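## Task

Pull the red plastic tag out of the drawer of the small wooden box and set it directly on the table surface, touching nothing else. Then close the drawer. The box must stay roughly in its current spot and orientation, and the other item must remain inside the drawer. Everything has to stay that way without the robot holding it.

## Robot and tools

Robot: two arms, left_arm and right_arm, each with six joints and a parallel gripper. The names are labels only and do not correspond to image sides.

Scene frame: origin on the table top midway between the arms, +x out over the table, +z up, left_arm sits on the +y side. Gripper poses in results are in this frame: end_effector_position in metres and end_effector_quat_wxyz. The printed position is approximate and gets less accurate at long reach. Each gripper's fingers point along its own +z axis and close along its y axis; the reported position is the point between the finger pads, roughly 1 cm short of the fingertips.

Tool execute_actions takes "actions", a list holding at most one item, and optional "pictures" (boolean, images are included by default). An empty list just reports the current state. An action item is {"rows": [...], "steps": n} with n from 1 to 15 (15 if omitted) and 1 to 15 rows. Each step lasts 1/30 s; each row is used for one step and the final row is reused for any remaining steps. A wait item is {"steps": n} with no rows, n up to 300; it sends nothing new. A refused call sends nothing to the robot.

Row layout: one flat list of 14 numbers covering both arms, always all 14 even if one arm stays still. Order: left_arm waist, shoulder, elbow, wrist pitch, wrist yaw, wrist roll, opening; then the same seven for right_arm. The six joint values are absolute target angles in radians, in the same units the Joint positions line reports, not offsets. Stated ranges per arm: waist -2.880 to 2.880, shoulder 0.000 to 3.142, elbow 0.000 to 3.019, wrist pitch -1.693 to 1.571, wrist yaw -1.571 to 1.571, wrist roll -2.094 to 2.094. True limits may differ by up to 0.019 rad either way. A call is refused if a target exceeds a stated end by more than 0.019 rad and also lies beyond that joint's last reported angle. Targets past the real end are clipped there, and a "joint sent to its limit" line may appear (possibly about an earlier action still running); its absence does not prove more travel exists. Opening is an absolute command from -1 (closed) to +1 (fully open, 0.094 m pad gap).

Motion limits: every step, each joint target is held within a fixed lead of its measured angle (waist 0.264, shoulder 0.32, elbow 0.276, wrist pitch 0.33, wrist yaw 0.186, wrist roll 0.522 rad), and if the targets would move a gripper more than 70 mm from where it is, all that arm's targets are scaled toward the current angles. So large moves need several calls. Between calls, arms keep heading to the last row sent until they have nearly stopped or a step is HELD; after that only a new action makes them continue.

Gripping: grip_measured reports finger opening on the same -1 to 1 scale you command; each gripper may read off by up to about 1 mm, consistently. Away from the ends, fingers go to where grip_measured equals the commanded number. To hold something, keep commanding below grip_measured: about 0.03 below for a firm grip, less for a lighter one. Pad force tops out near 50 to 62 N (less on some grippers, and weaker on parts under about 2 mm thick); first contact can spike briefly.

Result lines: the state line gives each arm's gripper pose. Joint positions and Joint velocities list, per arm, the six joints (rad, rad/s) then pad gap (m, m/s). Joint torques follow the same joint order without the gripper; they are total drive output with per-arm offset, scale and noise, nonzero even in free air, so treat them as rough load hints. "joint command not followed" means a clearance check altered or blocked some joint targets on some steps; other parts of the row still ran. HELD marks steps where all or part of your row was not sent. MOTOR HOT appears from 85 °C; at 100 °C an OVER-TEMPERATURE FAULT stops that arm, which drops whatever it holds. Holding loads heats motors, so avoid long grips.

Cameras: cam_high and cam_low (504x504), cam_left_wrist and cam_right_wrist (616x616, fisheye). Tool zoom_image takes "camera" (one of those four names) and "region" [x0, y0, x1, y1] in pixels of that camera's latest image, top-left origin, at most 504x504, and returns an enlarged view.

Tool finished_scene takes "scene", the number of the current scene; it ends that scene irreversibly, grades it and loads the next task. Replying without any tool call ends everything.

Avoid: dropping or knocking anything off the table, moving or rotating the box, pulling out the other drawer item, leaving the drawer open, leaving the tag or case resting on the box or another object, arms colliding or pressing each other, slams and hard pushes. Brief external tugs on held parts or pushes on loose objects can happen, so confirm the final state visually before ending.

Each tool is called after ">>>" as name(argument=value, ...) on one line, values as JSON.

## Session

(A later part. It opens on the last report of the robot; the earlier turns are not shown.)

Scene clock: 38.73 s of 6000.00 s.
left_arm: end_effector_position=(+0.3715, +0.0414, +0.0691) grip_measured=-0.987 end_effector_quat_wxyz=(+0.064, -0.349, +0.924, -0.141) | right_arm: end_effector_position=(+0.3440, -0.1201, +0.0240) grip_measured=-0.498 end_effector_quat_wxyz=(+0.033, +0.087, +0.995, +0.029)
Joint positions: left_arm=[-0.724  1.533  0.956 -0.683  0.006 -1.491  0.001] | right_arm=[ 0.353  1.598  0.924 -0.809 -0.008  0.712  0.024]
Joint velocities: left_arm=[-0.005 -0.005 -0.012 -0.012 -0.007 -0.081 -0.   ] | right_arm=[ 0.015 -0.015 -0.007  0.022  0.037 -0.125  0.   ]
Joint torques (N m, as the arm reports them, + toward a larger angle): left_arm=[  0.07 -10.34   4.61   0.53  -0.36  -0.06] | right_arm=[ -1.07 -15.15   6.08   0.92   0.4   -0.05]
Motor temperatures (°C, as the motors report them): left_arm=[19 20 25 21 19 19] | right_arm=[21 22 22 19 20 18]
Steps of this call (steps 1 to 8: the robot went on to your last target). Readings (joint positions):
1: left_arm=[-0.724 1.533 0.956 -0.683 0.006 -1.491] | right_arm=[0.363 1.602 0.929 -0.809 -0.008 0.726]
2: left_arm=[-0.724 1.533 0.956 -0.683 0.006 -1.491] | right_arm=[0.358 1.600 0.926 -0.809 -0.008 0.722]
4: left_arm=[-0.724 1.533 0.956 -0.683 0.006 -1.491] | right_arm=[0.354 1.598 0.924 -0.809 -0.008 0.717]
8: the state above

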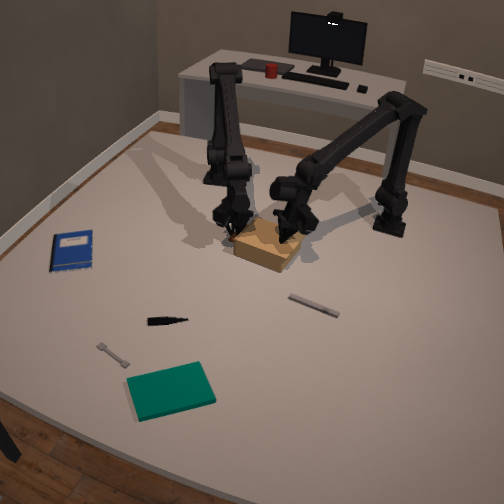

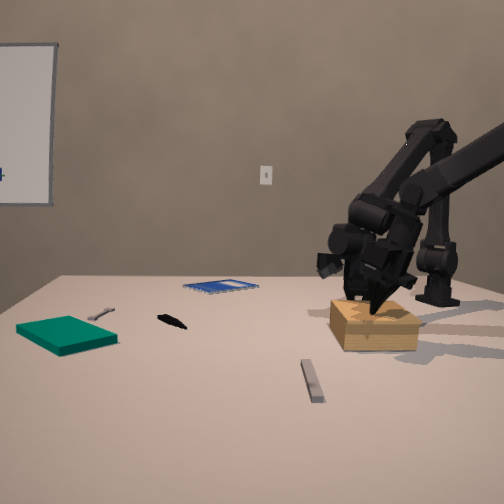

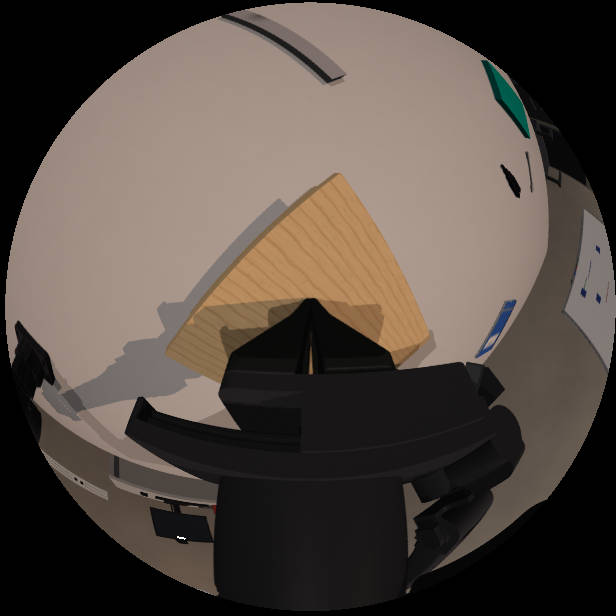

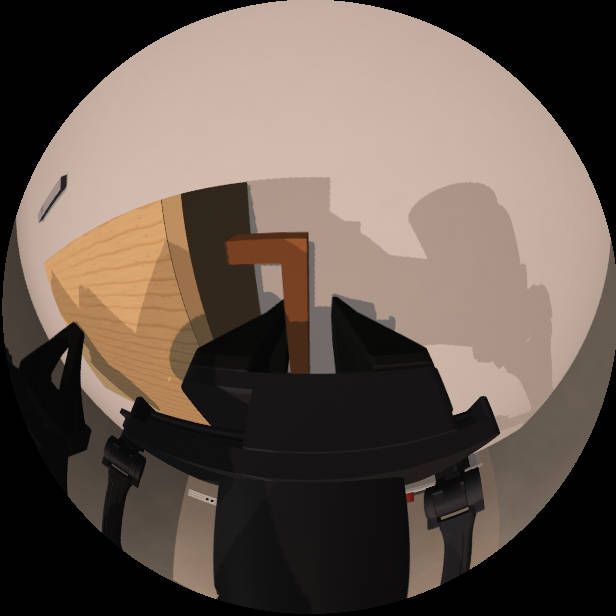

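>>> execute_actions(actions=[{"rows":[[-0.723,1.54,0.96,-0.69,0,-1.5,-1,0.36,1.585,0.94,-0.808,0,0.72,-0.5],[-0.723,1.54,0.97,-0.69,0,-1.5,-1,0.366,1.59,0.948,-0.809,0,0.727,-0.5],[-0.723,1.54,0.98,-0.69,0,-1.5,-1,0.372,1.596,0.956,-0.81,0,0.734,-0.5],[-0.723,1.54,0.99,-0.69,0,-1.5,-1,0.378,1.602,0.964,-0.811,0,0.74,-0.5],[-0.723,1.54,1.0,-0.69,0,-1.5,-1,0.384,1.608,0.972,-0.812,0,0.746,-0.5],[-0.723,1.54,1.0,-0.69,0,-1.5,-1,0.39,1.614,0.98,-0.814,0,0.752,-0.5],[-0.723,1.54,1.0,-0.69,0,-1.5,-1,0.396,1.62,0.988,-0.816,0,0.758,-0.5],[-0.723,1.54,1.0,-0.69,0,-1.5,-1,0.402,1.626,0.996,-0.817,0,0.764,-0.5],[-0.723,1.54,1.0,-0.69,0,-1.5,-1,0.408,1.632,1.004,-0.818,0,0.77,-0.5],[-0.723,1.54,1.0,-0.69,0,-1.5,-1,0.414,1.638,1.012,-0.819,0,0.776,-0.5],[-0.723,1.54,1.0,-0.69,0,-1.5,-1,0.42,1.644,1.02,-0.82,0,0.782,-0.5],[-0.723,1.54,1.0,-0.69,0,-1.5,-1,0.426,1.65,1.028,-0.822,0,0.788,-0.5],[-0.723,1.54,1.0,-0.69,0,-1.5,-1,0.432,1.654,1.034,-0.824,0,0.794,-0.5],[-0.723,1.54,1.0,-0.69,0,-1.5,-1,0.438,1.658,1.04,-0.826,0,0.8,-0.5]],"steps":15}], pictures=false)

>>> execute_actions(actions=[{"steps":8}])

Scene clock: 42.47 s of 6000.00 s.
left_arm: end_effector_position=(+0.3731, +0.0415, +0.0703) grip_measured=-0.987 end_effector_quat_wxyz=(+0.067, -0.350, +0.924, -0.141) | right_arm: end_effector_position=(+0.3458, -0.0884, +0.0243) grip_measured=-0.498 end_effector_quat_wxyz=(+0.036, +0.085, +0.995, +0.029)
Joint positions: left_arm=[-0.724  1.532  0.959 -0.683 -0.    -1.491  0.001] | right_arm=[ 0.417  1.637  0.975 -0.816  0.001  0.77   0.024]
Joint velocities: left_arm=[ 0.005 -0.005 -0.007  0.007 -0.022 -0.051  0.   ] | right_arm=[ 0.151  0.132  0.178  0.007 -0.007  0.11   0.   ]
Joint torques (N m, as the arm reports them, + toward a larger angle): left_arm=[  0.14 -10.75   9.07   0.49  -0.06  -0.06] | right_arm=[  1.91 -12.64  10.47   0.41   0.08   0.15]
Motor temperatures (°C, as the motors report them): left_arm=[19 20 24 21 20 19] | right_arm=[21 22 22 19 20 18]
Steps of this call (steps 1 to 30: the robot went on to your last target; steps 31 to 97: nothing new was sent; steps 98 to 112: all 15 steps of this action). Readings (joint positions):
98: left_arm=[-0.724 1.533 0.956 -0.683 0.006 -1.491] | right_arm=[0.354 1.598 0.924 -0.809 -0.008 0.710]
99: left_arm=[-0.724 1.532 0.956 -0.683 0.006 -1.491] | right_arm=[0.355 1.598 0.924 -0.809 -0.006 0.711]
101: left_arm=[-0.724 1.532 0.957 -0.683 0.006 -1.491] | right_arm=[0.359 1.598 0.924 -0.809 -0.003 0.717]
105: left_arm=[-0.724 1.532 0.959 -0.683 0.006 -1.491] | right_arm=[0.379 1.601 0.929 -0.809 -0.002 0.735]
112: the state above

Scene clock: 42.73 s of 6000.00 s.
left_arm: end_effector_position=(+0.3731, +0.0415, +0.0703) grip_measured=-0.987 end_effector_quat_wxyz=(+0.067, -0.350, +0.924, -0.141) | right_arm: end_effector_position=(+0.3464, -0.0818, +0.0245) grip_measured=-0.498 end_effector_quat_wxyz=(+0.037, +0.088, +0.995, +0.030)
Joint positions: left_arm=[-0.724  1.532  0.959 -0.683 -0.    -1.491  0.001] | right_arm=[ 0.429  1.645  0.986 -0.816  0.001  0.788  0.024]
Joint velocities: left_arm=[-0.005 -0.005 -0.012 -0.007  0.007 -0.022  0.   ] | right_arm=[-0.015 -0.005  0.002 -0.012 -0.007  0.066 -0.001]
Joint torques (N m, as the arm reports them, + toward a larger angle): left_arm=[  0.18 -10.74   9.12   0.54  -0.07  -0.07] | right_arm=[  1.68 -12.31  10.64   0.29   0.05   0.11]
Motor temperatures (°C, as the motors report them): left_arm=[19 20 24 21 20 19] | right_arm=[21 22 22 19 20 18]
Steps of this call (steps 1 to 8: the robot went on to your last target). Readings (joint positions):
1: left_arm=[-0.724 1.532 0.959 -0.683 -0.000 -1.491] | right_arm=[0.422 1.641 0.981 -0.816 0.001 0.775]
2: left_arm=[-0.724 1.532 0.959 -0.683 -0.000 -1.491] | right_arm=[0.426 1.644 0.984 -0.816 0.001 0.778]
4: left_arm=[-0.724 1.532 0.959 -0.683 -0.000 -1.491] | right_arm=[0.429 1.645 0.986 -0.816 0.001 0.784]
8: the state above

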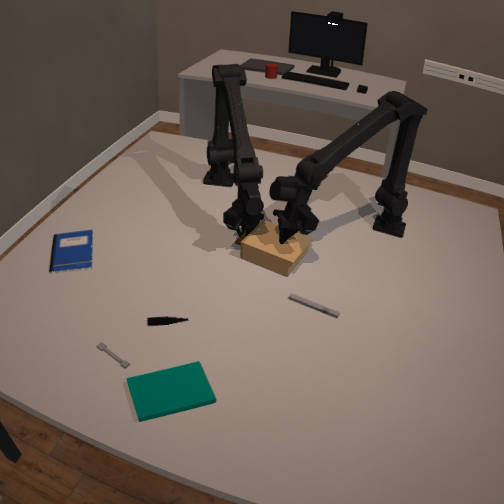

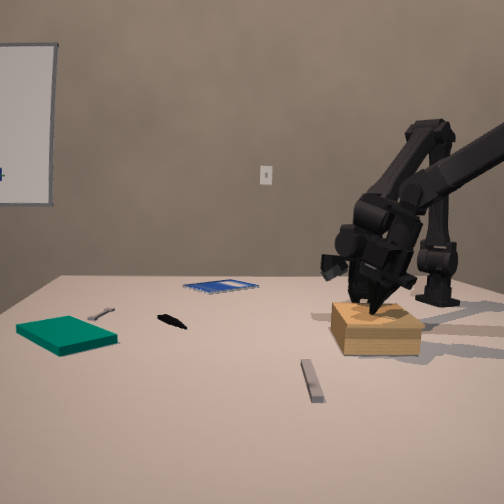

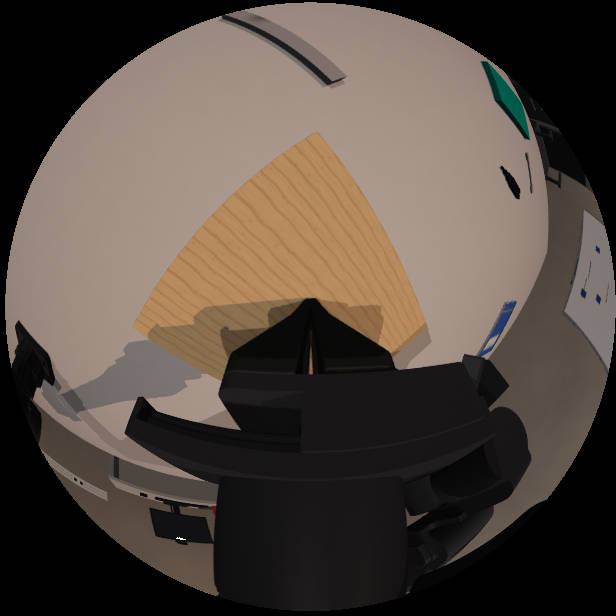

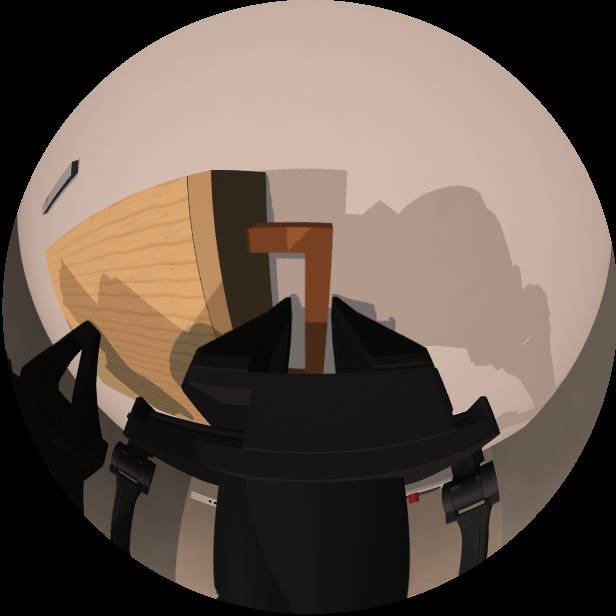

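>>> execute_actions(actions=[{"rows":[[-0.723,1.55,0.96,-0.69,0,-1.5,-1,0.43,1.64,1.0,-0.81,0,0.79,-0.5],[-0.723,1.56,0.93,-0.69,0,-1.5,-1,0.43,1.63,1.0,-0.81,0,0.79,-0.5],[-0.723,1.575,0.9,-0.7,0,-1.5,-1,0.43,1.62,1.0,-0.81,0,0.79,-0.5],[-0.723,1.59,0.88,-0.71,0,-1.5,-1,0.43,1.62,1.0,-0.81,0,0.79,-0.5],[-0.723,1.605,0.86,-0.72,0,-1.5,-1,0.43,1.62,1.0,-0.81,0,0.79,-0.5],[-0.723,1.62,0.84,-0.73,0,-1.5,-1,0.43,1.62,1.0,-0.81,0,0.79,-0.5],[-0.723,1.63,0.82,-0.73,0,-1.5,-1,0.42,1.615,0.995,-0.81,0,0.78,-0.5],[-0.723,1.63,0.82,-0.73,0,-1.5,-1,0.412,1.608,0.99,-0.81,0,0.772,-0.5],[-0.723,1.63,0.82,-0.73,0,-1.5,-1,0.404,1.601,0.984,-0.81,0,0.764,-0.5],[-0.723,1.63,0.82,-0.73,0,-1.5,-1,0.396,1.594,0.977,-0.81,0,0.756,-0.5],[-0.723,1.63,0.82,-0.73,0,-1.5,-1,0.388,1.587,0.97,-0.81,0,0.748,-0.5],[-0.723,1.63,0.82,-0.73,0,-1.5,-1,0.38,1.58,0.962,-0.81,0,0.742,-0.5],[-0.723,1.63,0.82,-0.73,0,-1.5,-1,0.372,1.573,0.954,-0.81,0,0.736,-0.5],[-0.723,1.63,0.82,-0.73,0,-1.5,-1,0.364,1.566,0.946,-0.81,0,0.73,-0.5]],"steps":15}], pictures=false)

>>> execute_actions(actions=[{"steps":8}])

Scene clock: 46.87 s of 6000.00 s.
left_arm: end_effector_position=(+0.3660, +0.0442, +0.0667) grip_measured=-0.988 end_effector_quat_wxyz=(+0.061, -0.348, +0.925, -0.141) | right_arm: end_effector_position=(+0.3489, -0.0942, +0.0327) grip_measured=-0.498 end_effector_quat_wxyz=(+0.041, +0.088, +0.994, +0.043)
Joint positions: left_arm=[-0.726  1.524  0.938 -0.677  0.011 -1.491  0.001] | right_arm=[ 0.395  1.608  0.964 -0.809 -0.016  0.756  0.024]
Joint velocities: left_arm=[-0.054  0.005  0.002  0.032  0.154 -0.007  0.   ] | right_arm=[-0.044 -0.103 -0.139  0.042 -0.081 -0.11   0.   ]
Joint torques (N m, as the arm reports them, + toward a larger angle): left_arm=[ 0.58 -5.66  0.97 -0.73 -0.71 -0.04] | right_arm=[ -1.42 -15.62   5.87   0.52   0.7   -0.04]
Motor temperatures (°C, as the motors report them): left_arm=[19 20 25 21 20 19] | right_arm=[21 22 22 19 20 18]
Steps of this call (steps 1 to 30: the robot went on to your last target; steps 31 to 100: nothing new was sent; then 0.30 s passed at rest; steps 101 to 115: all 15 steps of this action). Readings (joint positions):
101: left_arm=[-0.724 1.532 0.959 -0.683 -0.000 -1.491] | right_arm=[0.429 1.645 0.986 -0.816 0.001 0.789]
102: left_arm=[-0.724 1.533 0.956 -0.683 -0.000 -1.491] | right_arm=[0.429 1.645 0.986 -0.816 0.001 0.789]
104: left_arm=[-0.724 1.532 0.950 -0.682 -0.000 -1.491] | right_arm=[0.429 1.645 0.986 -0.816 0.001 0.789]
108: left_arm=[-0.724 1.528 0.943 -0.681 -0.000 -1.491] | right_arm=[0.428 1.644 0.986 -0.816 0.001 0.788]
115: the state above

Scene clock: 47.13 s of 6000.00 s.
left_arm: end_effector_position=(+0.3641, +0.0426, +0.0665) grip_measured=-0.988 end_effector_quat_wxyz=(+0.059, -0.346, +0.926, -0.142) | right_arm: end_effector_position=(+0.3471, -0.0957, +0.0324) grip_measured=-0.498 end_effector_quat_wxyz=(+0.041, +0.083, +0.995, +0.042)
Joint positions: left_arm=[-0.73   1.524  0.938 -0.677  0.014 -1.491  0.001] | right_arm=[ 0.395  1.604  0.958 -0.808 -0.016  0.744  0.024]
Joint velocities: left_arm=[ 0.015 -0.034 -0.007 -0.002 -0.051 -0.095 -0.001] | right_arm=[-0.005 -0.015  0.012  0.002  0.037 -0.022  0.001]
Joint torques (N m, as the arm reports them, + toward a larger angle): left_arm=[ 0.43 -5.5   1.06 -0.65 -0.53 -0.04] | right_arm=[ -2.24 -16.32   5.71   0.72   0.68  -0.14]
Motor temperatures (°C, as the motors report them): left_arm=[19 20 25 21 20 19] | right_arm=[21 22 22 19 20 18]
Steps of this call (steps 1 to 8: the robot went on to your last target). Readings (joint positions):
1: left_arm=[-0.728 1.524 0.938 -0.677 0.014 -1.491] | right_arm=[0.395 1.606 0.960 -0.808 -0.016 0.753]
2: left_arm=[-0.730 1.524 0.938 -0.677 0.014 -1.491] | right_arm=[0.395 1.605 0.958 -0.808 -0.016 0.751]
4: left_arm=[-0.730 1.524 0.938 -0.677 0.014 -1.491] | right_arm=[0.395 1.604 0.958 -0.808 -0.016 0.747]
8: the state above

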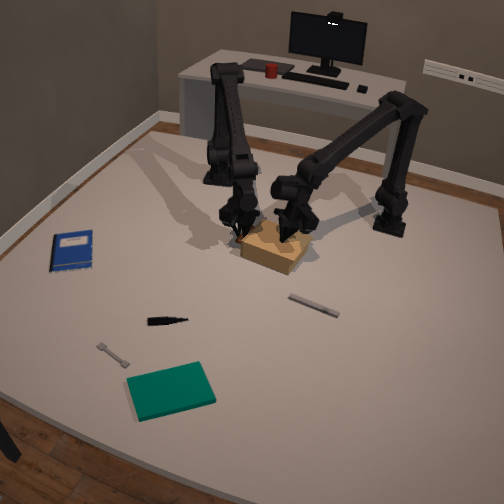

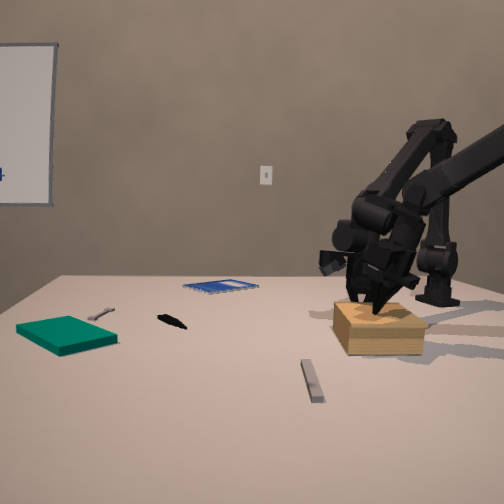

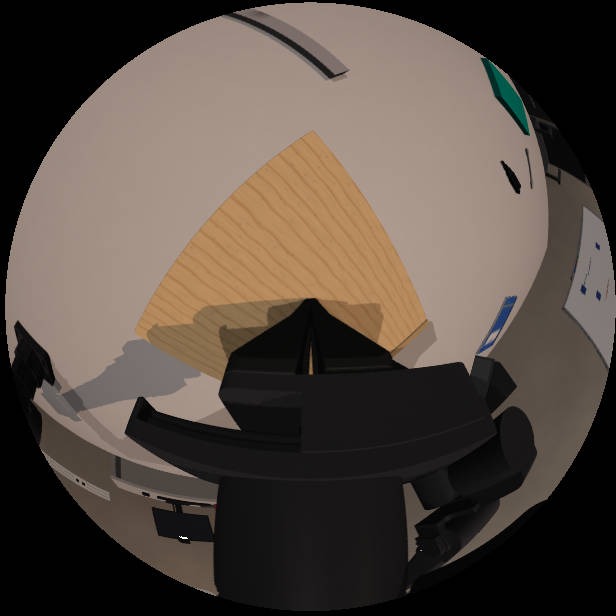

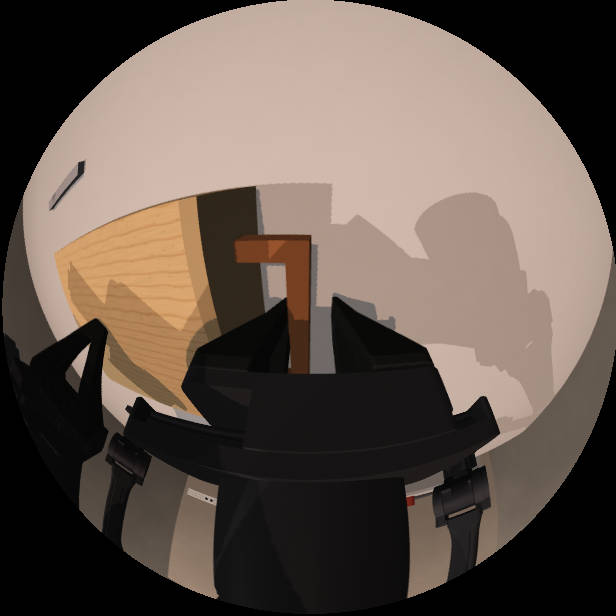

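>>> execute_actions(actions=[{"rows":[[-0.71,1.64,0.80,-0.74,-0.02,-1.5,-1,0.358,1.562,0.938,-0.81,0.02,0.73,-0.5],[-0.70,1.65,0.78,-0.75,-0.03,-1.5,-1,0.352,1.558,0.93,-0.81,0.02,0.725,-0.5],[-0.70,1.66,0.77,-0.75,-0.03,-1.5,-1,0.346,1.553,0.922,-0.81,0.02,0.72,-0.5],[-0.70,1.66,0.77,-0.75,-0.03,-1.5,-1,0.34,1.548,0.915,-0.81,0.02,0.715,-0.5],[-0.70,1.66,0.77,-0.75,-0.03,-1.5,-1,0.334,1.543,0.908,-0.81,0.02,0.71,-0.5],[-0.70,1.66,0.77,-0.75,-0.03,-1.5,-1,0.328,1.538,0.902,-0.81,0.02,0.705,-0.5],[-0.70,1.66,0.77,-0.75,-0.03,-1.5,-1,0.322,1.533,0.896,-0.81,0.02,0.7,-0.5],[-0.70,1.66,0.77,-0.75,-0.03,-1.5,-1,0.316,1.528,0.89,-0.81,0.02,0.695,-0.5]],"steps":15}])

Scene clock: 49.37 s of 6000.00 s.
left_arm: end_effector_position=(+0.3606, +0.0406, +0.0666) grip_measured=-0.988 end_effector_quat_wxyz=(+0.058, -0.342, +0.927, -0.143) | right_arm: end_effector_position=(+0.3425, -0.1193, +0.0326) grip_measured=-0.498 end_effector_quat_wxyz=(+0.047, +0.083, +0.995, +0.038)
Joint positions: left_arm=[-0.738  1.52   0.934 -0.675  0.015 -1.491  0.001] | right_arm=[ 0.357  1.563  0.907 -0.794 -0.008  0.707  0.024]
Joint velocities: left_arm=[-0.005 -0.005  0.007 -0.007  0.007 -0.007 -0.   ] | right_arm=[-0.015 -0.005  0.002 -0.002  0.051 -0.007 -0.   ]
Joint torques (N m, as the arm reports them, + toward a larger angle): left_arm=[ 1.75 -5.94  0.99 -0.67 -1.19 -0.01] | right_arm=[ -2.83 -14.81   5.28   0.12   1.13  -0.03]
Motor temperatures (°C, as the motors report them): left_arm=[19 20 24 21 20 19] | right_arm=[21 22 22 19 20 18]
Steps of this call (steps 1 to 30: the robot went on to your last target; steps 31 to 52: nothing new was sent; steps 53 to 67: all 15 steps of this action). Readings (joint positions):
53: left_arm=[-0.730 1.523 0.938 -0.677 0.014 -1.491] | right_arm=[0.395 1.604 0.957 -0.807 -0.011 0.743]
54: left_arm=[-0.730 1.523 0.938 -0.676 0.014 -1.491] | right_arm=[0.395 1.603 0.955 -0.805 -0.009 0.741]
56: left_arm=[-0.731 1.523 0.937 -0.675 0.014 -1.491] | right_arm=[0.394 1.598 0.949 -0.798 -0.008 0.738]
60: left_arm=[-0.736 1.521 0.935 -0.675 0.015 -1.491] | right_arm=[0.379 1.578 0.925 -0.794 -0.008 0.725]
67: the state above

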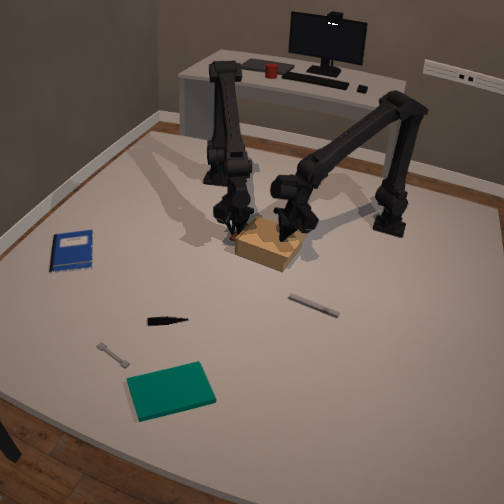

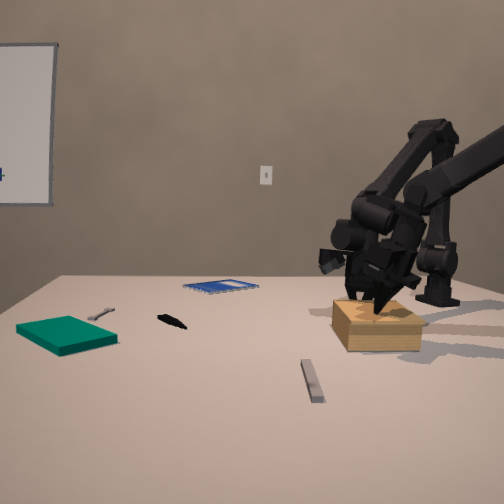

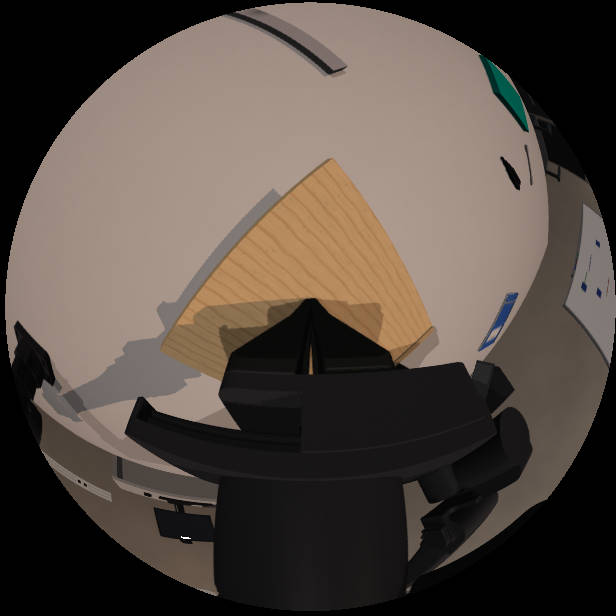

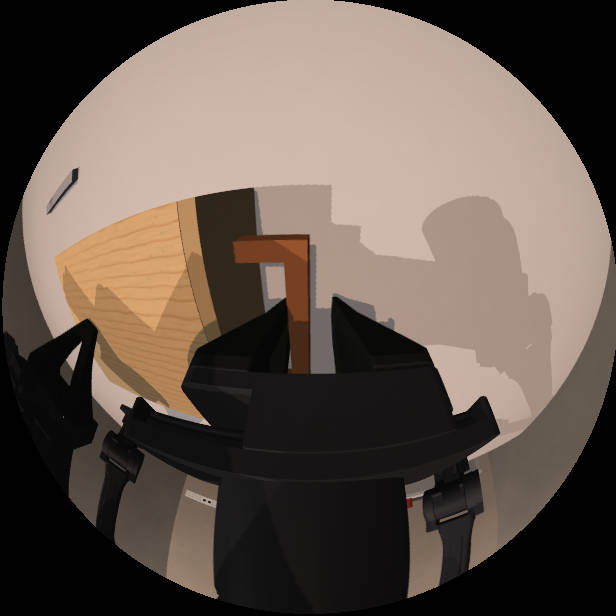

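>>> zoom_image(camera="cam_right_wrist", region=[100,150,350,400])

>>> zoom_image(camera="cam_high", region=[190,180,340,300])

Region (100, 150, 350, 400) of cam_right_wrist's 616x616 image, scaled by 2.016, with more detail than that image has.

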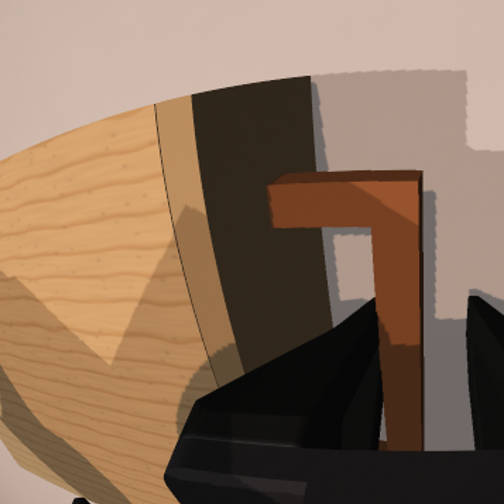

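Region (190, 180, 340, 300) of cam_high's 504x504 image, scaled by 3.360, with more detail than that image has; it fills the top 403 rows of this view, and the rest is white.

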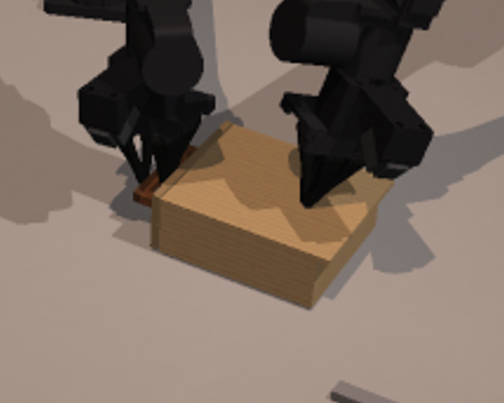

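>>> execute_actions(actions=[{"rows":[[-0.72,1.6,0.85,-0.72,0,-1.5,-1,0.35,1.56,0.92,-0.81,0,0.71,-0.5],[-0.72,1.56,0.92,-0.70,0,-1.5,-1,0.36,1.575,0.94,-0.81,0,0.72,-0.5],[-0.72,1.54,0.97,-0.69,0,-1.5,-1,0.368,1.59,0.955,-0.81,0,0.73,-0.5],[-0.72,1.53,1.0,-0.69,0,-1.5,-1,0.376,1.6,0.962,-0.811,0,0.74,-0.5],[-0.72,1.53,1.0,-0.69,0,-1.5,-1,0.384,1.608,0.97,-0.812,0,0.746,-0.5],[-0.72,1.53,1.0,-0.69,0,-1.5,-1,0.39,1.614,0.978,-0.814,0,0.752,-0.5],[-0.72,1.53,1.0,-0.69,0,-1.5,-1,0.396,1.62,0.986,-0.816,0,0.758,-0.5],[-0.72,1.53,1.0,-0.69,0,-1.5,-1,0.402,1.626,0.994,-0.817,0,0.764,-0.5],[-0.72,1.53,1.0,-0.69,0,-1.5,-1,0.408,1.632,1.002,-0.818,0,0.77,-0.5],[-0.72,1.53,1.0,-0.69,0,-1.5,-1,0.414,1.638,1.01,-0.819,0,0.776,-0.5],[-0.72,1.53,1.0,-0.69,0,-1.5,-1,0.42,1.644,1.018,-0.82,0,0.782,-0.5],[-0.72,1.53,1.0,-0.69,0,-1.5,-1,0.426,1.65,1.026,-0.822,0,0.788,-0.5],[-0.72,1.53,1.0,-0.69,0,-1.5,-1,0.432,1.656,1.034,-0.824,0,0.794,-0.5],[-0.72,1.53,1.0,-0.69,0,-1.5,-1,0.44,1.662,1.042,-0.826,0,0.8,-0.5]],"steps":15}], pictures=false)

>>> execute_actions(actions=[{"steps":8}], pictures=false)

>>> execute_actions(actions=[{"rows":[[-0.72,1.56,0.95,-0.69,0,-1.5,-1,0.425,1.65,1.02,-0.826,0,0.79,-0.55],[-0.72,1.58,0.9,-0.70,0,-1.5,-1,0.42,1.64,1.01,-0.826,0,0.79,-0.6],[-0.72,1.6,0.87,-0.71,0,-1.5,-1,0.415,1.635,1.0,-0.826,0,0.785,-0.65],[-0.72,1.62,0.85,-0.72,0,-1.5,-1,0.41,1.63,1.0,-0.826,0,0.78,-0.7],[-0.72,1.63,0.85,-0.72,0,-1.5,-1,0.41,1.63,1.0,-0.826,0,0.78,-0.75],[-0.72,1.63,0.85,-0.72,0,-1.5,-1,0.41,1.63,1.0,-0.826,0,0.78,-0.8],[-0.72,1.63,0.85,-0.72,0,-1.5,-1,0.41,1.63,1.0,-0.826,0,0.78,-0.85]],"steps":15}])

Scene clock: 59.77 s of 6000.00 s.
left_arm: end_effector_position=(+0.3692, +0.0417, +0.0716) grip_measured=-0.988 end_effector_quat_wxyz=(+0.066, -0.348, +0.924, -0.144) | right_arm: end_effector_position=(+0.3465, -0.0845, +0.0232) grip_measured=-0.498 end_effector_quat_wxyz=(+0.037, +0.083, +0.995, +0.031)
Joint positions: left_arm=[-0.728  1.522  0.949 -0.681  0.003 -1.491  0.001] | right_arm=[ 0.423  1.644  0.98  -0.811 -0.     0.772  0.024]
Joint velocities: left_arm=[-0.005 -0.005  0.017  0.022  0.037 -0.066 -0.001] | right_arm=[ 0.171  0.132  0.203 -0.002 -0.051  0.125 -0.001]
Joint torques (N m, as the arm reports them, + toward a larger angle): left_arm=[  0.6  -10.28   9.66   0.45  -0.23  -0.06] | right_arm=[  0.68 -11.66  10.29   0.05   0.1    0.17]
Motor temperatures (°C, as the motors report them): left_arm=[19 19 23 21 20 19] | right_arm=[21 22 22 19 21 18]
Steps of this call (steps 1 to 15: the robot went on to your last target; steps 16 to 90: nothing new was sent; then 6.90 s passed at rest; steps 91 to 105: all 15 steps of this action). Readings (joint positions):
91: left_arm=[-0.738 1.520 0.934 -0.675 0.016 -1.491] | right_arm=[0.358 1.563 0.907 -0.794 -0.010 0.704]
92: left_arm=[-0.738 1.519 0.937 -0.674 0.017 -1.491] | right_arm=[0.359 1.564 0.907 -0.794 -0.010 0.705]
94: left_arm=[-0.738 1.519 0.943 -0.677 0.011 -1.491] | right_arm=[0.362 1.567 0.909 -0.794 -0.004 0.712]
98: left_arm=[-0.731 1.521 0.949 -0.680 0.004 -1.491] | right_arm=[0.378 1.596 0.927 -0.800 -0.002 0.733]
105: the state above

Scene clock: 60.03 s of 6000.00 s.
left_arm: end_effector_position=(+0.3692, +0.0417, +0.0716) grip_measured=-0.988 end_effector_quat_wxyz=(+0.066, -0.348, +0.924, -0.144) | right_arm: end_effector_position=(+0.3473, -0.0759, +0.0245) grip_measured=-0.498 end_effector_quat_wxyz=(+0.039, +0.084, +0.995, +0.033)
Joint positions: left_arm=[-0.728  1.522  0.949 -0.681  0.003 -1.491  0.001] | right_arm=[ 0.438  1.651  0.993 -0.811 -0.     0.788  0.024]
Joint velocities: left_arm=[-0.005 -0.015  0.012  0.012  0.022 -0.022 -0.002] | right_arm=[-0.015 -0.015 -0.022 -0.002  0.066 -0.037  0.   ]
Joint torques (N m, as the arm reports them, + toward a larger angle): left_arm=[  0.73 -10.5    9.66   0.48  -0.23  -0.06] | right_arm=[  1.48 -12.51  10.31   0.09   0.12   0.07]
Motor temperatures (°C, as the motors report them): left_arm=[19 19 23 21 20 19] | right_arm=[21 22 22 19 21 18]
Steps of this call (steps 1 to 8: the robot went on to your last target). Readings (joint positions):
1: left_arm=[-0.728 1.522 0.949 -0.681 0.003 -1.491] | right_arm=[0.429 1.648 0.986 -0.811 -0.000 0.776]
2: left_arm=[-0.728 1.522 0.949 -0.681 0.003 -1.491] | right_arm=[0.433 1.650 0.990 -0.811 -0.000 0.779]
4: left_arm=[-0.728 1.522 0.949 -0.681 0.003 -1.491] | right_arm=[0.437 1.651 0.993 -0.811 -0.000 0.784]
8: the state above

Scene clock: 60.53 s of 6000.00 s.
left_arm: end_effector_position=(+0.3670, +0.0433, +0.0665) grip_measured=-0.988 end_effector_quat_wxyz=(+0.062, -0.348, +0.925, -0.139) | right_arm: end_effector_position=(+0.3502, -0.0800, +0.0245) grip_measured=-0.817 end_effector_quat_wxyz=(+0.037, +0.091, +0.995, +0.036)
Joint positions: left_arm=[-0.728  1.528  0.943 -0.679  0.006 -1.492  0.001] | right_arm=[ 0.424  1.651  0.993 -0.811 -0.008  0.788  0.009]
Joint velocities: left_arm=[-0.015 -0.005  0.002  0.002 -0.022 -0.051  0.   ] | right_arm=[-0.005 -0.005 -0.012 -0.012 -0.095 -0.037 -0.001]
Joint torques (N m, as the arm reports them, + toward a larger angle): left_arm=[ 0.66 -4.96  1.4  -0.5  -0.29 -0.03] | right_arm=[ -0.73 -15.41   7.12   0.06   0.38  -0.06]
Motor temperatures (°C, as the motors report them): left_arm=[19 19 23 21 20 19] | right_arm=[21 22 22 19 21 18]
Steps of this call (steps 1 to 15: all 15 steps of this action). Readings (joint positions):
1: left_arm=[-0.728 1.524 0.949 -0.681 0.003 -1.491] | right_arm=[0.437 1.651 0.993 -0.811 -0.000 0.788]
2: left_arm=[-0.728 1.528 0.946 -0.681 0.003 -1.492] | right_arm=[0.437 1.651 0.993 -0.811 -0.000 0.788]
4: left_arm=[-0.728 1.528 0.943 -0.680 0.003 -1.492] | right_arm=[0.431 1.651 0.993 -0.811 -0.000 0.788]
8: left_arm=[-0.728 1.528 0.943 -0.679 0.006 -1.492] | right_arm=[0.424 1.651 0.993 -0.811 -0.008 0.788]
15: the state above

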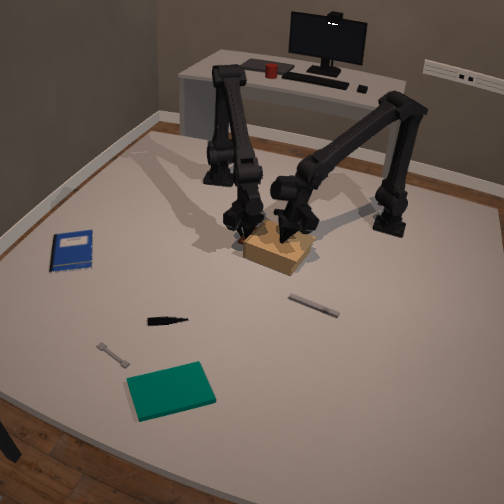

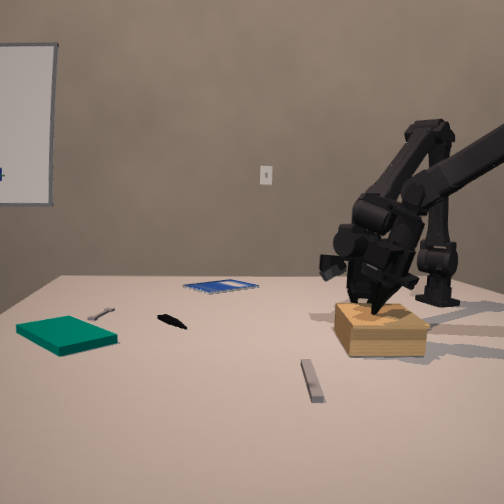

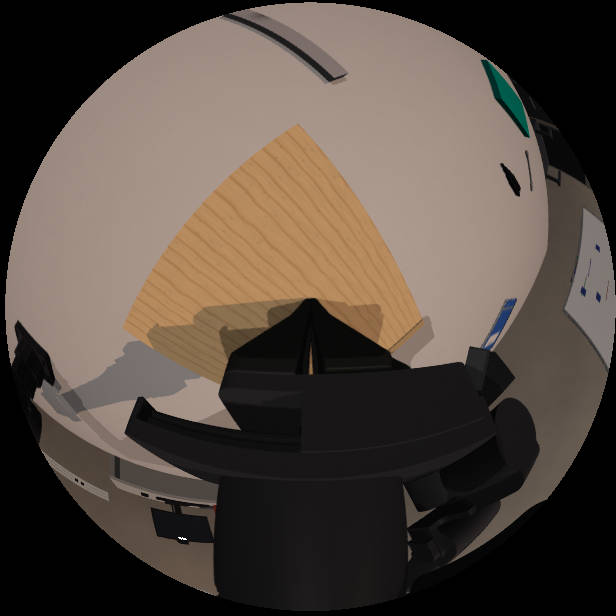

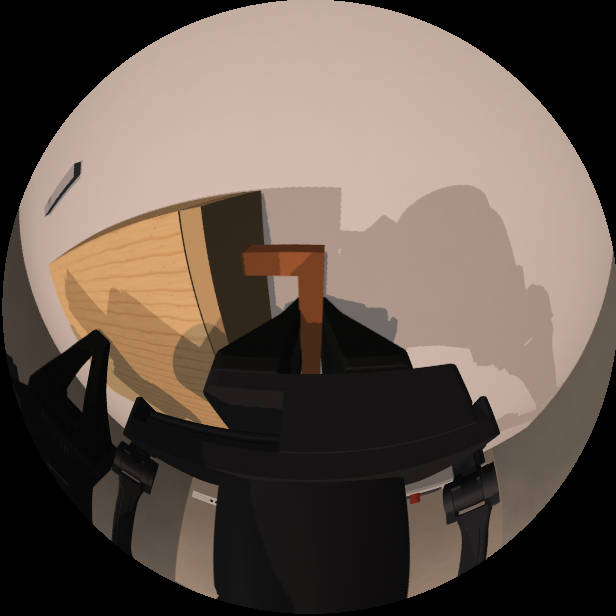

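>>> execute_actions(actions=[{"rows":[[-0.72,1.64,0.84,-0.72,0,-1.5,-1,0.415,1.67,0.97,-0.82,0,0.78,-0.85],[-0.72,1.64,0.84,-0.72,0,-1.5,-1,0.415,1.69,0.955,-0.82,0,0.78,-0.85],[-0.72,1.64,0.84,-0.72,0,-1.5,-1,0.41,1.70,0.94,-0.825,0,0.78,-0.85],[-0.72,1.64,0.84,-0.72,0,-1.5,-1,0.40,1.70,0.93,-0.83,0,0.78,-0.85],[-0.72,1.64,0.84,-0.72,0,-1.5,-1,0.39,1.70,0.92,-0.835,0.01,0.78,-0.85],[-0.72,1.64,0.84,-0.72,0,-1.5,-1,0.38,1.70,0.91,-0.84,0.01,0.78,-0.85],[-0.72,1.64,0.84,-0.72,0,-1.5,-1,0.37,1.695,0.90,-0.845,0.02,0.78,-0.85],[-0.72,1.64,0.84,-0.72,0,-1.5,-1,0.36,1.69,0.89,-0.85,0.02,0.78,-0.85],[-0.72,1.64,0.84,-0.72,0,-1.5,-1,0.35,1.685,0.885,-0.85,0.02,0.77,-0.85]],"steps":15}])

Scene clock: 63.80 s of 6000.00 s.
left_arm: end_effector_position=(+0.3627, +0.0359, +0.0669) grip_measured=-0.988 end_effector_quat_wxyz=(+0.056, -0.341, +0.927, -0.147) | right_arm: end_effector_position=(+0.3430, -0.0956, +0.0203) grip_measured=-0.817 end_effector_quat_wxyz=(+0.030, +0.095, +0.995, +0.029)
Joint positions: left_arm=[-0.739  1.529  0.943 -0.67   0.023 -1.492  0.001] | right_arm=[ 0.403  1.634  0.959 -0.811 -0.008  0.776  0.009]
Joint velocities: left_arm=[-0.024 -0.005  0.012 -0.002 -0.051 -0.007 -0.   ] | right_arm=[ 0.005 -0.015 -0.007 -0.002 -0.095  0.022  0.   ]
Joint torques (N m, as the arm reports them, + toward a larger angle): left_arm=[ 1.41 -5.25  1.46 -0.65 -0.88 -0.02] | right_arm=[-4.46 -8.74  0.88 -1.18  1.09 -0.06]
Motor temperatures (°C, as the motors report them): left_arm=[19 19 23 21 20 19] | right_arm=[21 22 22 19 21 18]
Steps of this call (steps 1 to 15: the robot went on to your last target; steps 16 to 83: nothing new was sent; steps 84 to 98: all 15 steps of this action). Readings (joint positions):
84: left_arm=[-0.728 1.528 0.943 -0.679 0.006 -1.492] | right_arm=[0.424 1.652 0.992 -0.811 -0.008 0.788]
85: left_arm=[-0.728 1.528 0.943 -0.679 0.006 -1.492] | right_arm=[0.424 1.653 0.991 -0.811 -0.008 0.788]
87: left_arm=[-0.728 1.528 0.943 -0.679 0.007 -1.492] | right_arm=[0.423 1.655 0.988 -0.811 -0.008 0.788]
91: left_arm=[-0.728 1.528 0.943 -0.677 0.014 -1.492] | right_arm=[0.420 1.652 0.981 -0.811 -0.007 0.788]
98: the state above

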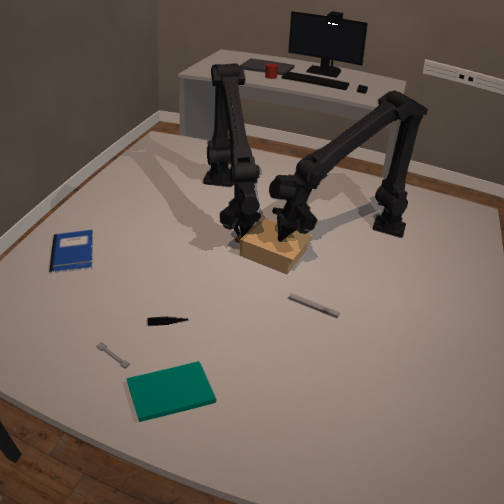

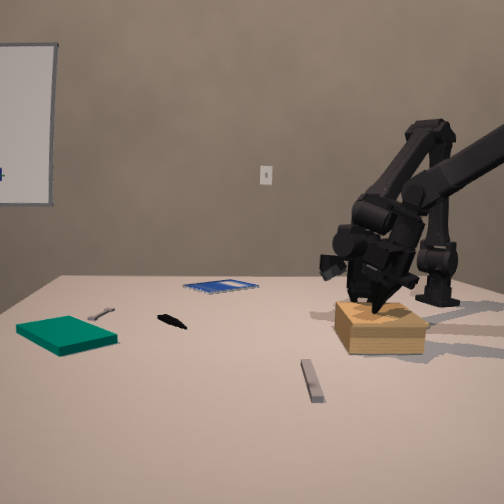

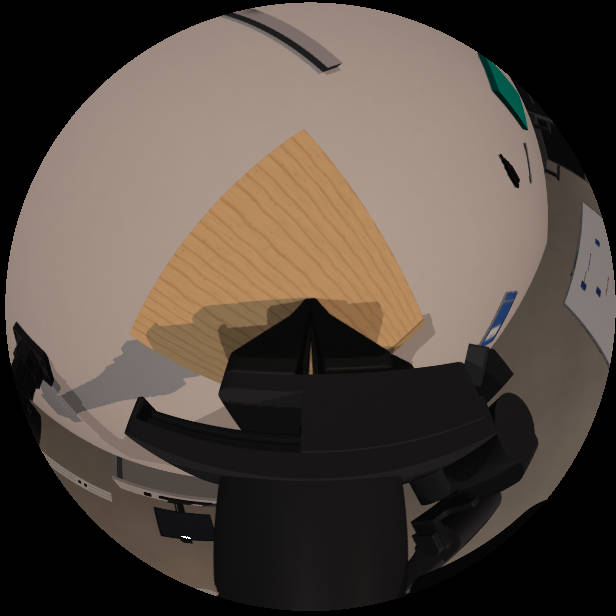

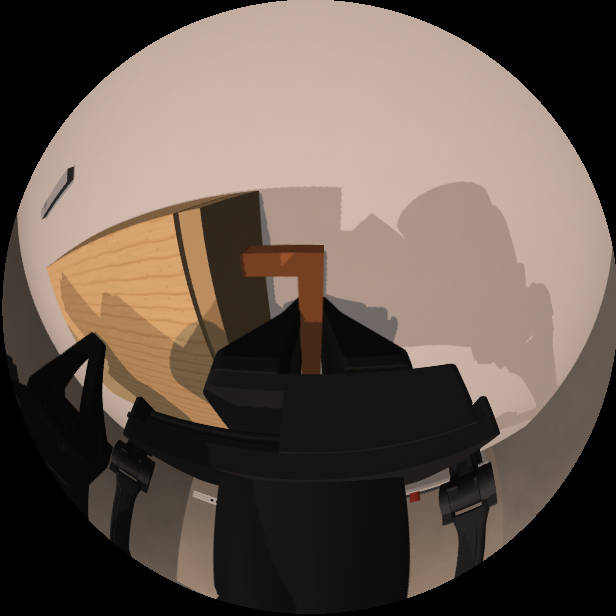

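>>> execute_actions(actions=[{"rows":[[-0.71,1.635,0.84,-0.73,-0.01,-1.5,-1,0.35,1.68,0.88,-0.85,0.02,0.77,-0.85],[-0.70,1.63,0.84,-0.74,-0.02,-1.5,-1,0.345,1.675,0.875,-0.85,0.02,0.77,-0.85],[-0.69,1.63,0.84,-0.74,-0.03,-1.5,-1,0.34,1.67,0.87,-0.855,0.02,0.76,-0.85],[-0.69,1.63,0.84,-0.74,-0.03,-1.5,-1,0.335,1.665,0.865,-0.86,0.03,0.76,-0.85],[-0.69,1.63,0.84,-0.74,-0.03,-1.5,-1,0.33,1.66,0.86,-0.86,0.03,0.75,-0.85],[-0.69,1.63,0.84,-0.74,-0.03,-1.5,-1,0.325,1.655,0.855,-0.86,0.03,0.75,-0.85],[-0.69,1.63,0.84,-0.74,-0.03,-1.5,-1,0.32,1.65,0.85,-0.86,0.03,0.75,-0.85]],"steps":15}])

Scene clock: 65.93 s of 6000.00 s.
left_arm: end_effector_position=(+0.3642, +0.0377, +0.0667) grip_measured=-0.988 end_effector_quat_wxyz=(+0.062, -0.342, +0.926, -0.144) | right_arm: end_effector_position=(+0.3383, -0.1157, +0.0206) grip_measured=-0.817 end_effector_quat_wxyz=(+0.030, +0.101, +0.994, +0.025)
Joint positions: left_arm=[-0.739  1.529  0.943 -0.67   0.009 -1.492  0.001] | right_arm=[ 0.371  1.604  0.921 -0.811 -0.003  0.755  0.009]
Joint velocities: left_arm=[-0.005  0.005 -0.002 -0.007 -0.051  0.007  0.001] | right_arm=[ 0.015 -0.005 -0.012 -0.007 -0.051  0.037 -0.   ]
Joint torques (N m, as the arm reports them, + toward a larger angle): left_arm=[ 3.45 -5.73  1.57 -1.15 -1.46 -0.04] | right_arm=[-4.22 -8.75  1.06 -1.83  1.29  0.02]
Motor temperatures (°C, as the motors report them): left_arm=[19 19 23 21 20 19] | right_arm=[21 22 21 19 21 18]
Steps of this call (steps 1 to 15: the robot went on to your last target; steps 16 to 49: nothing new was sent; steps 50 to 64: all 15 steps of this action). Readings (joint positions):
50: left_arm=[-0.739 1.529 0.943 -0.670 0.023 -1.492] | right_arm=[0.403 1.634 0.958 -0.811 -0.008 0.775]
51: left_arm=[-0.739 1.529 0.943 -0.670 0.022 -1.492] | right_arm=[0.403 1.634 0.958 -0.811 -0.008 0.775]
53: left_arm=[-0.739 1.529 0.943 -0.670 0.017 -1.492] | right_arm=[0.402 1.631 0.955 -0.811 -0.006 0.772]
57: left_arm=[-0.739 1.529 0.943 -0.670 0.011 -1.492] | right_arm=[0.386 1.615 0.935 -0.811 -0.004 0.765]
64: the state above

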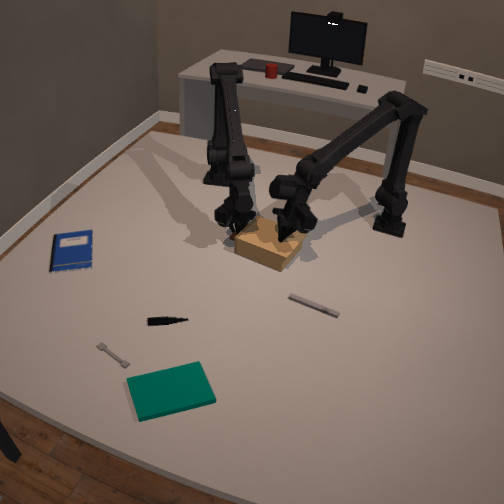

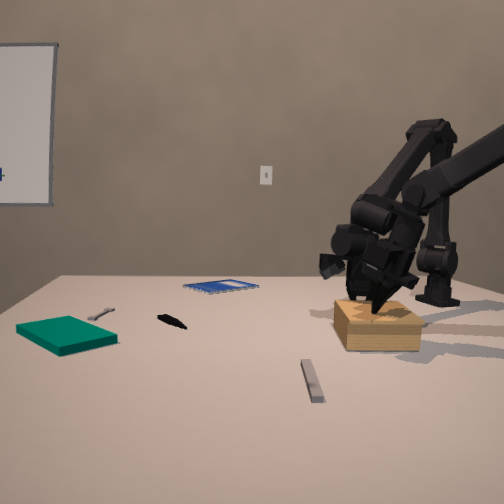

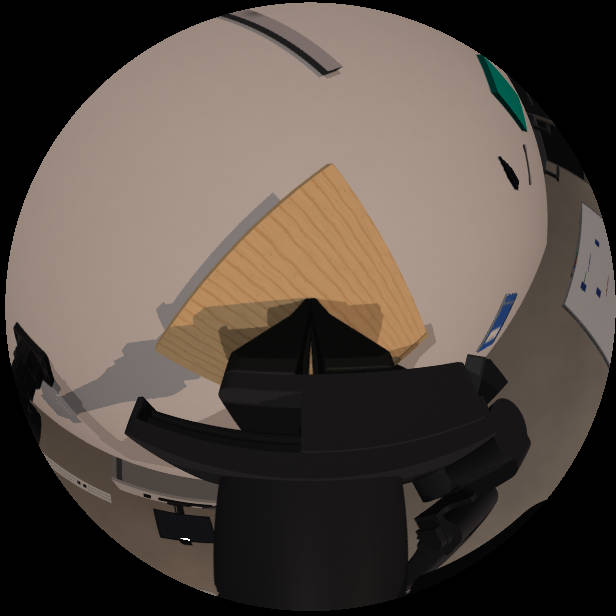

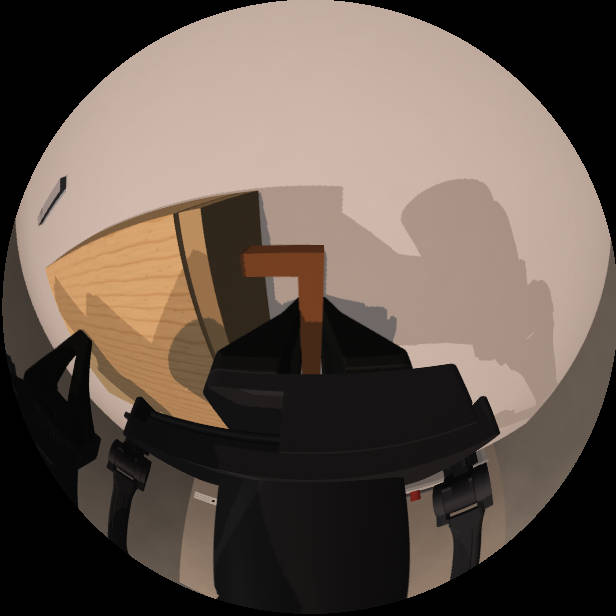

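>>> zoom_image(camera="cam_low", region=[310,270,450,370])

>>> zoom_image(camera="cam_right_wrist", region=[30,150,330,450])

Region (310, 270, 450, 370) of cam_low's 504x504 image, scaled by 3.600, with more detail than that image has; it fills the top 360 rows of this view, and the rest is white.

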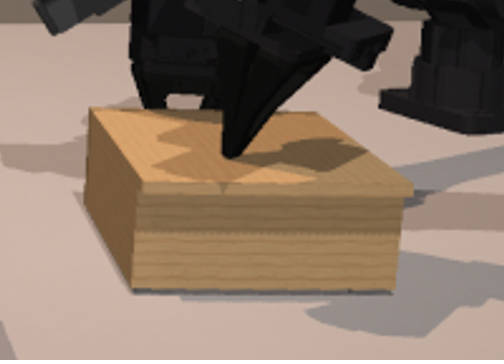

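Region (30, 150, 330, 450) of cam_right_wrist's 616x616 image, scaled by 1.680, with more detail than that image has.

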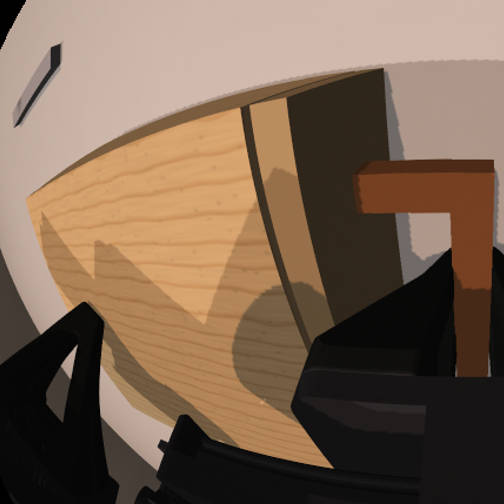

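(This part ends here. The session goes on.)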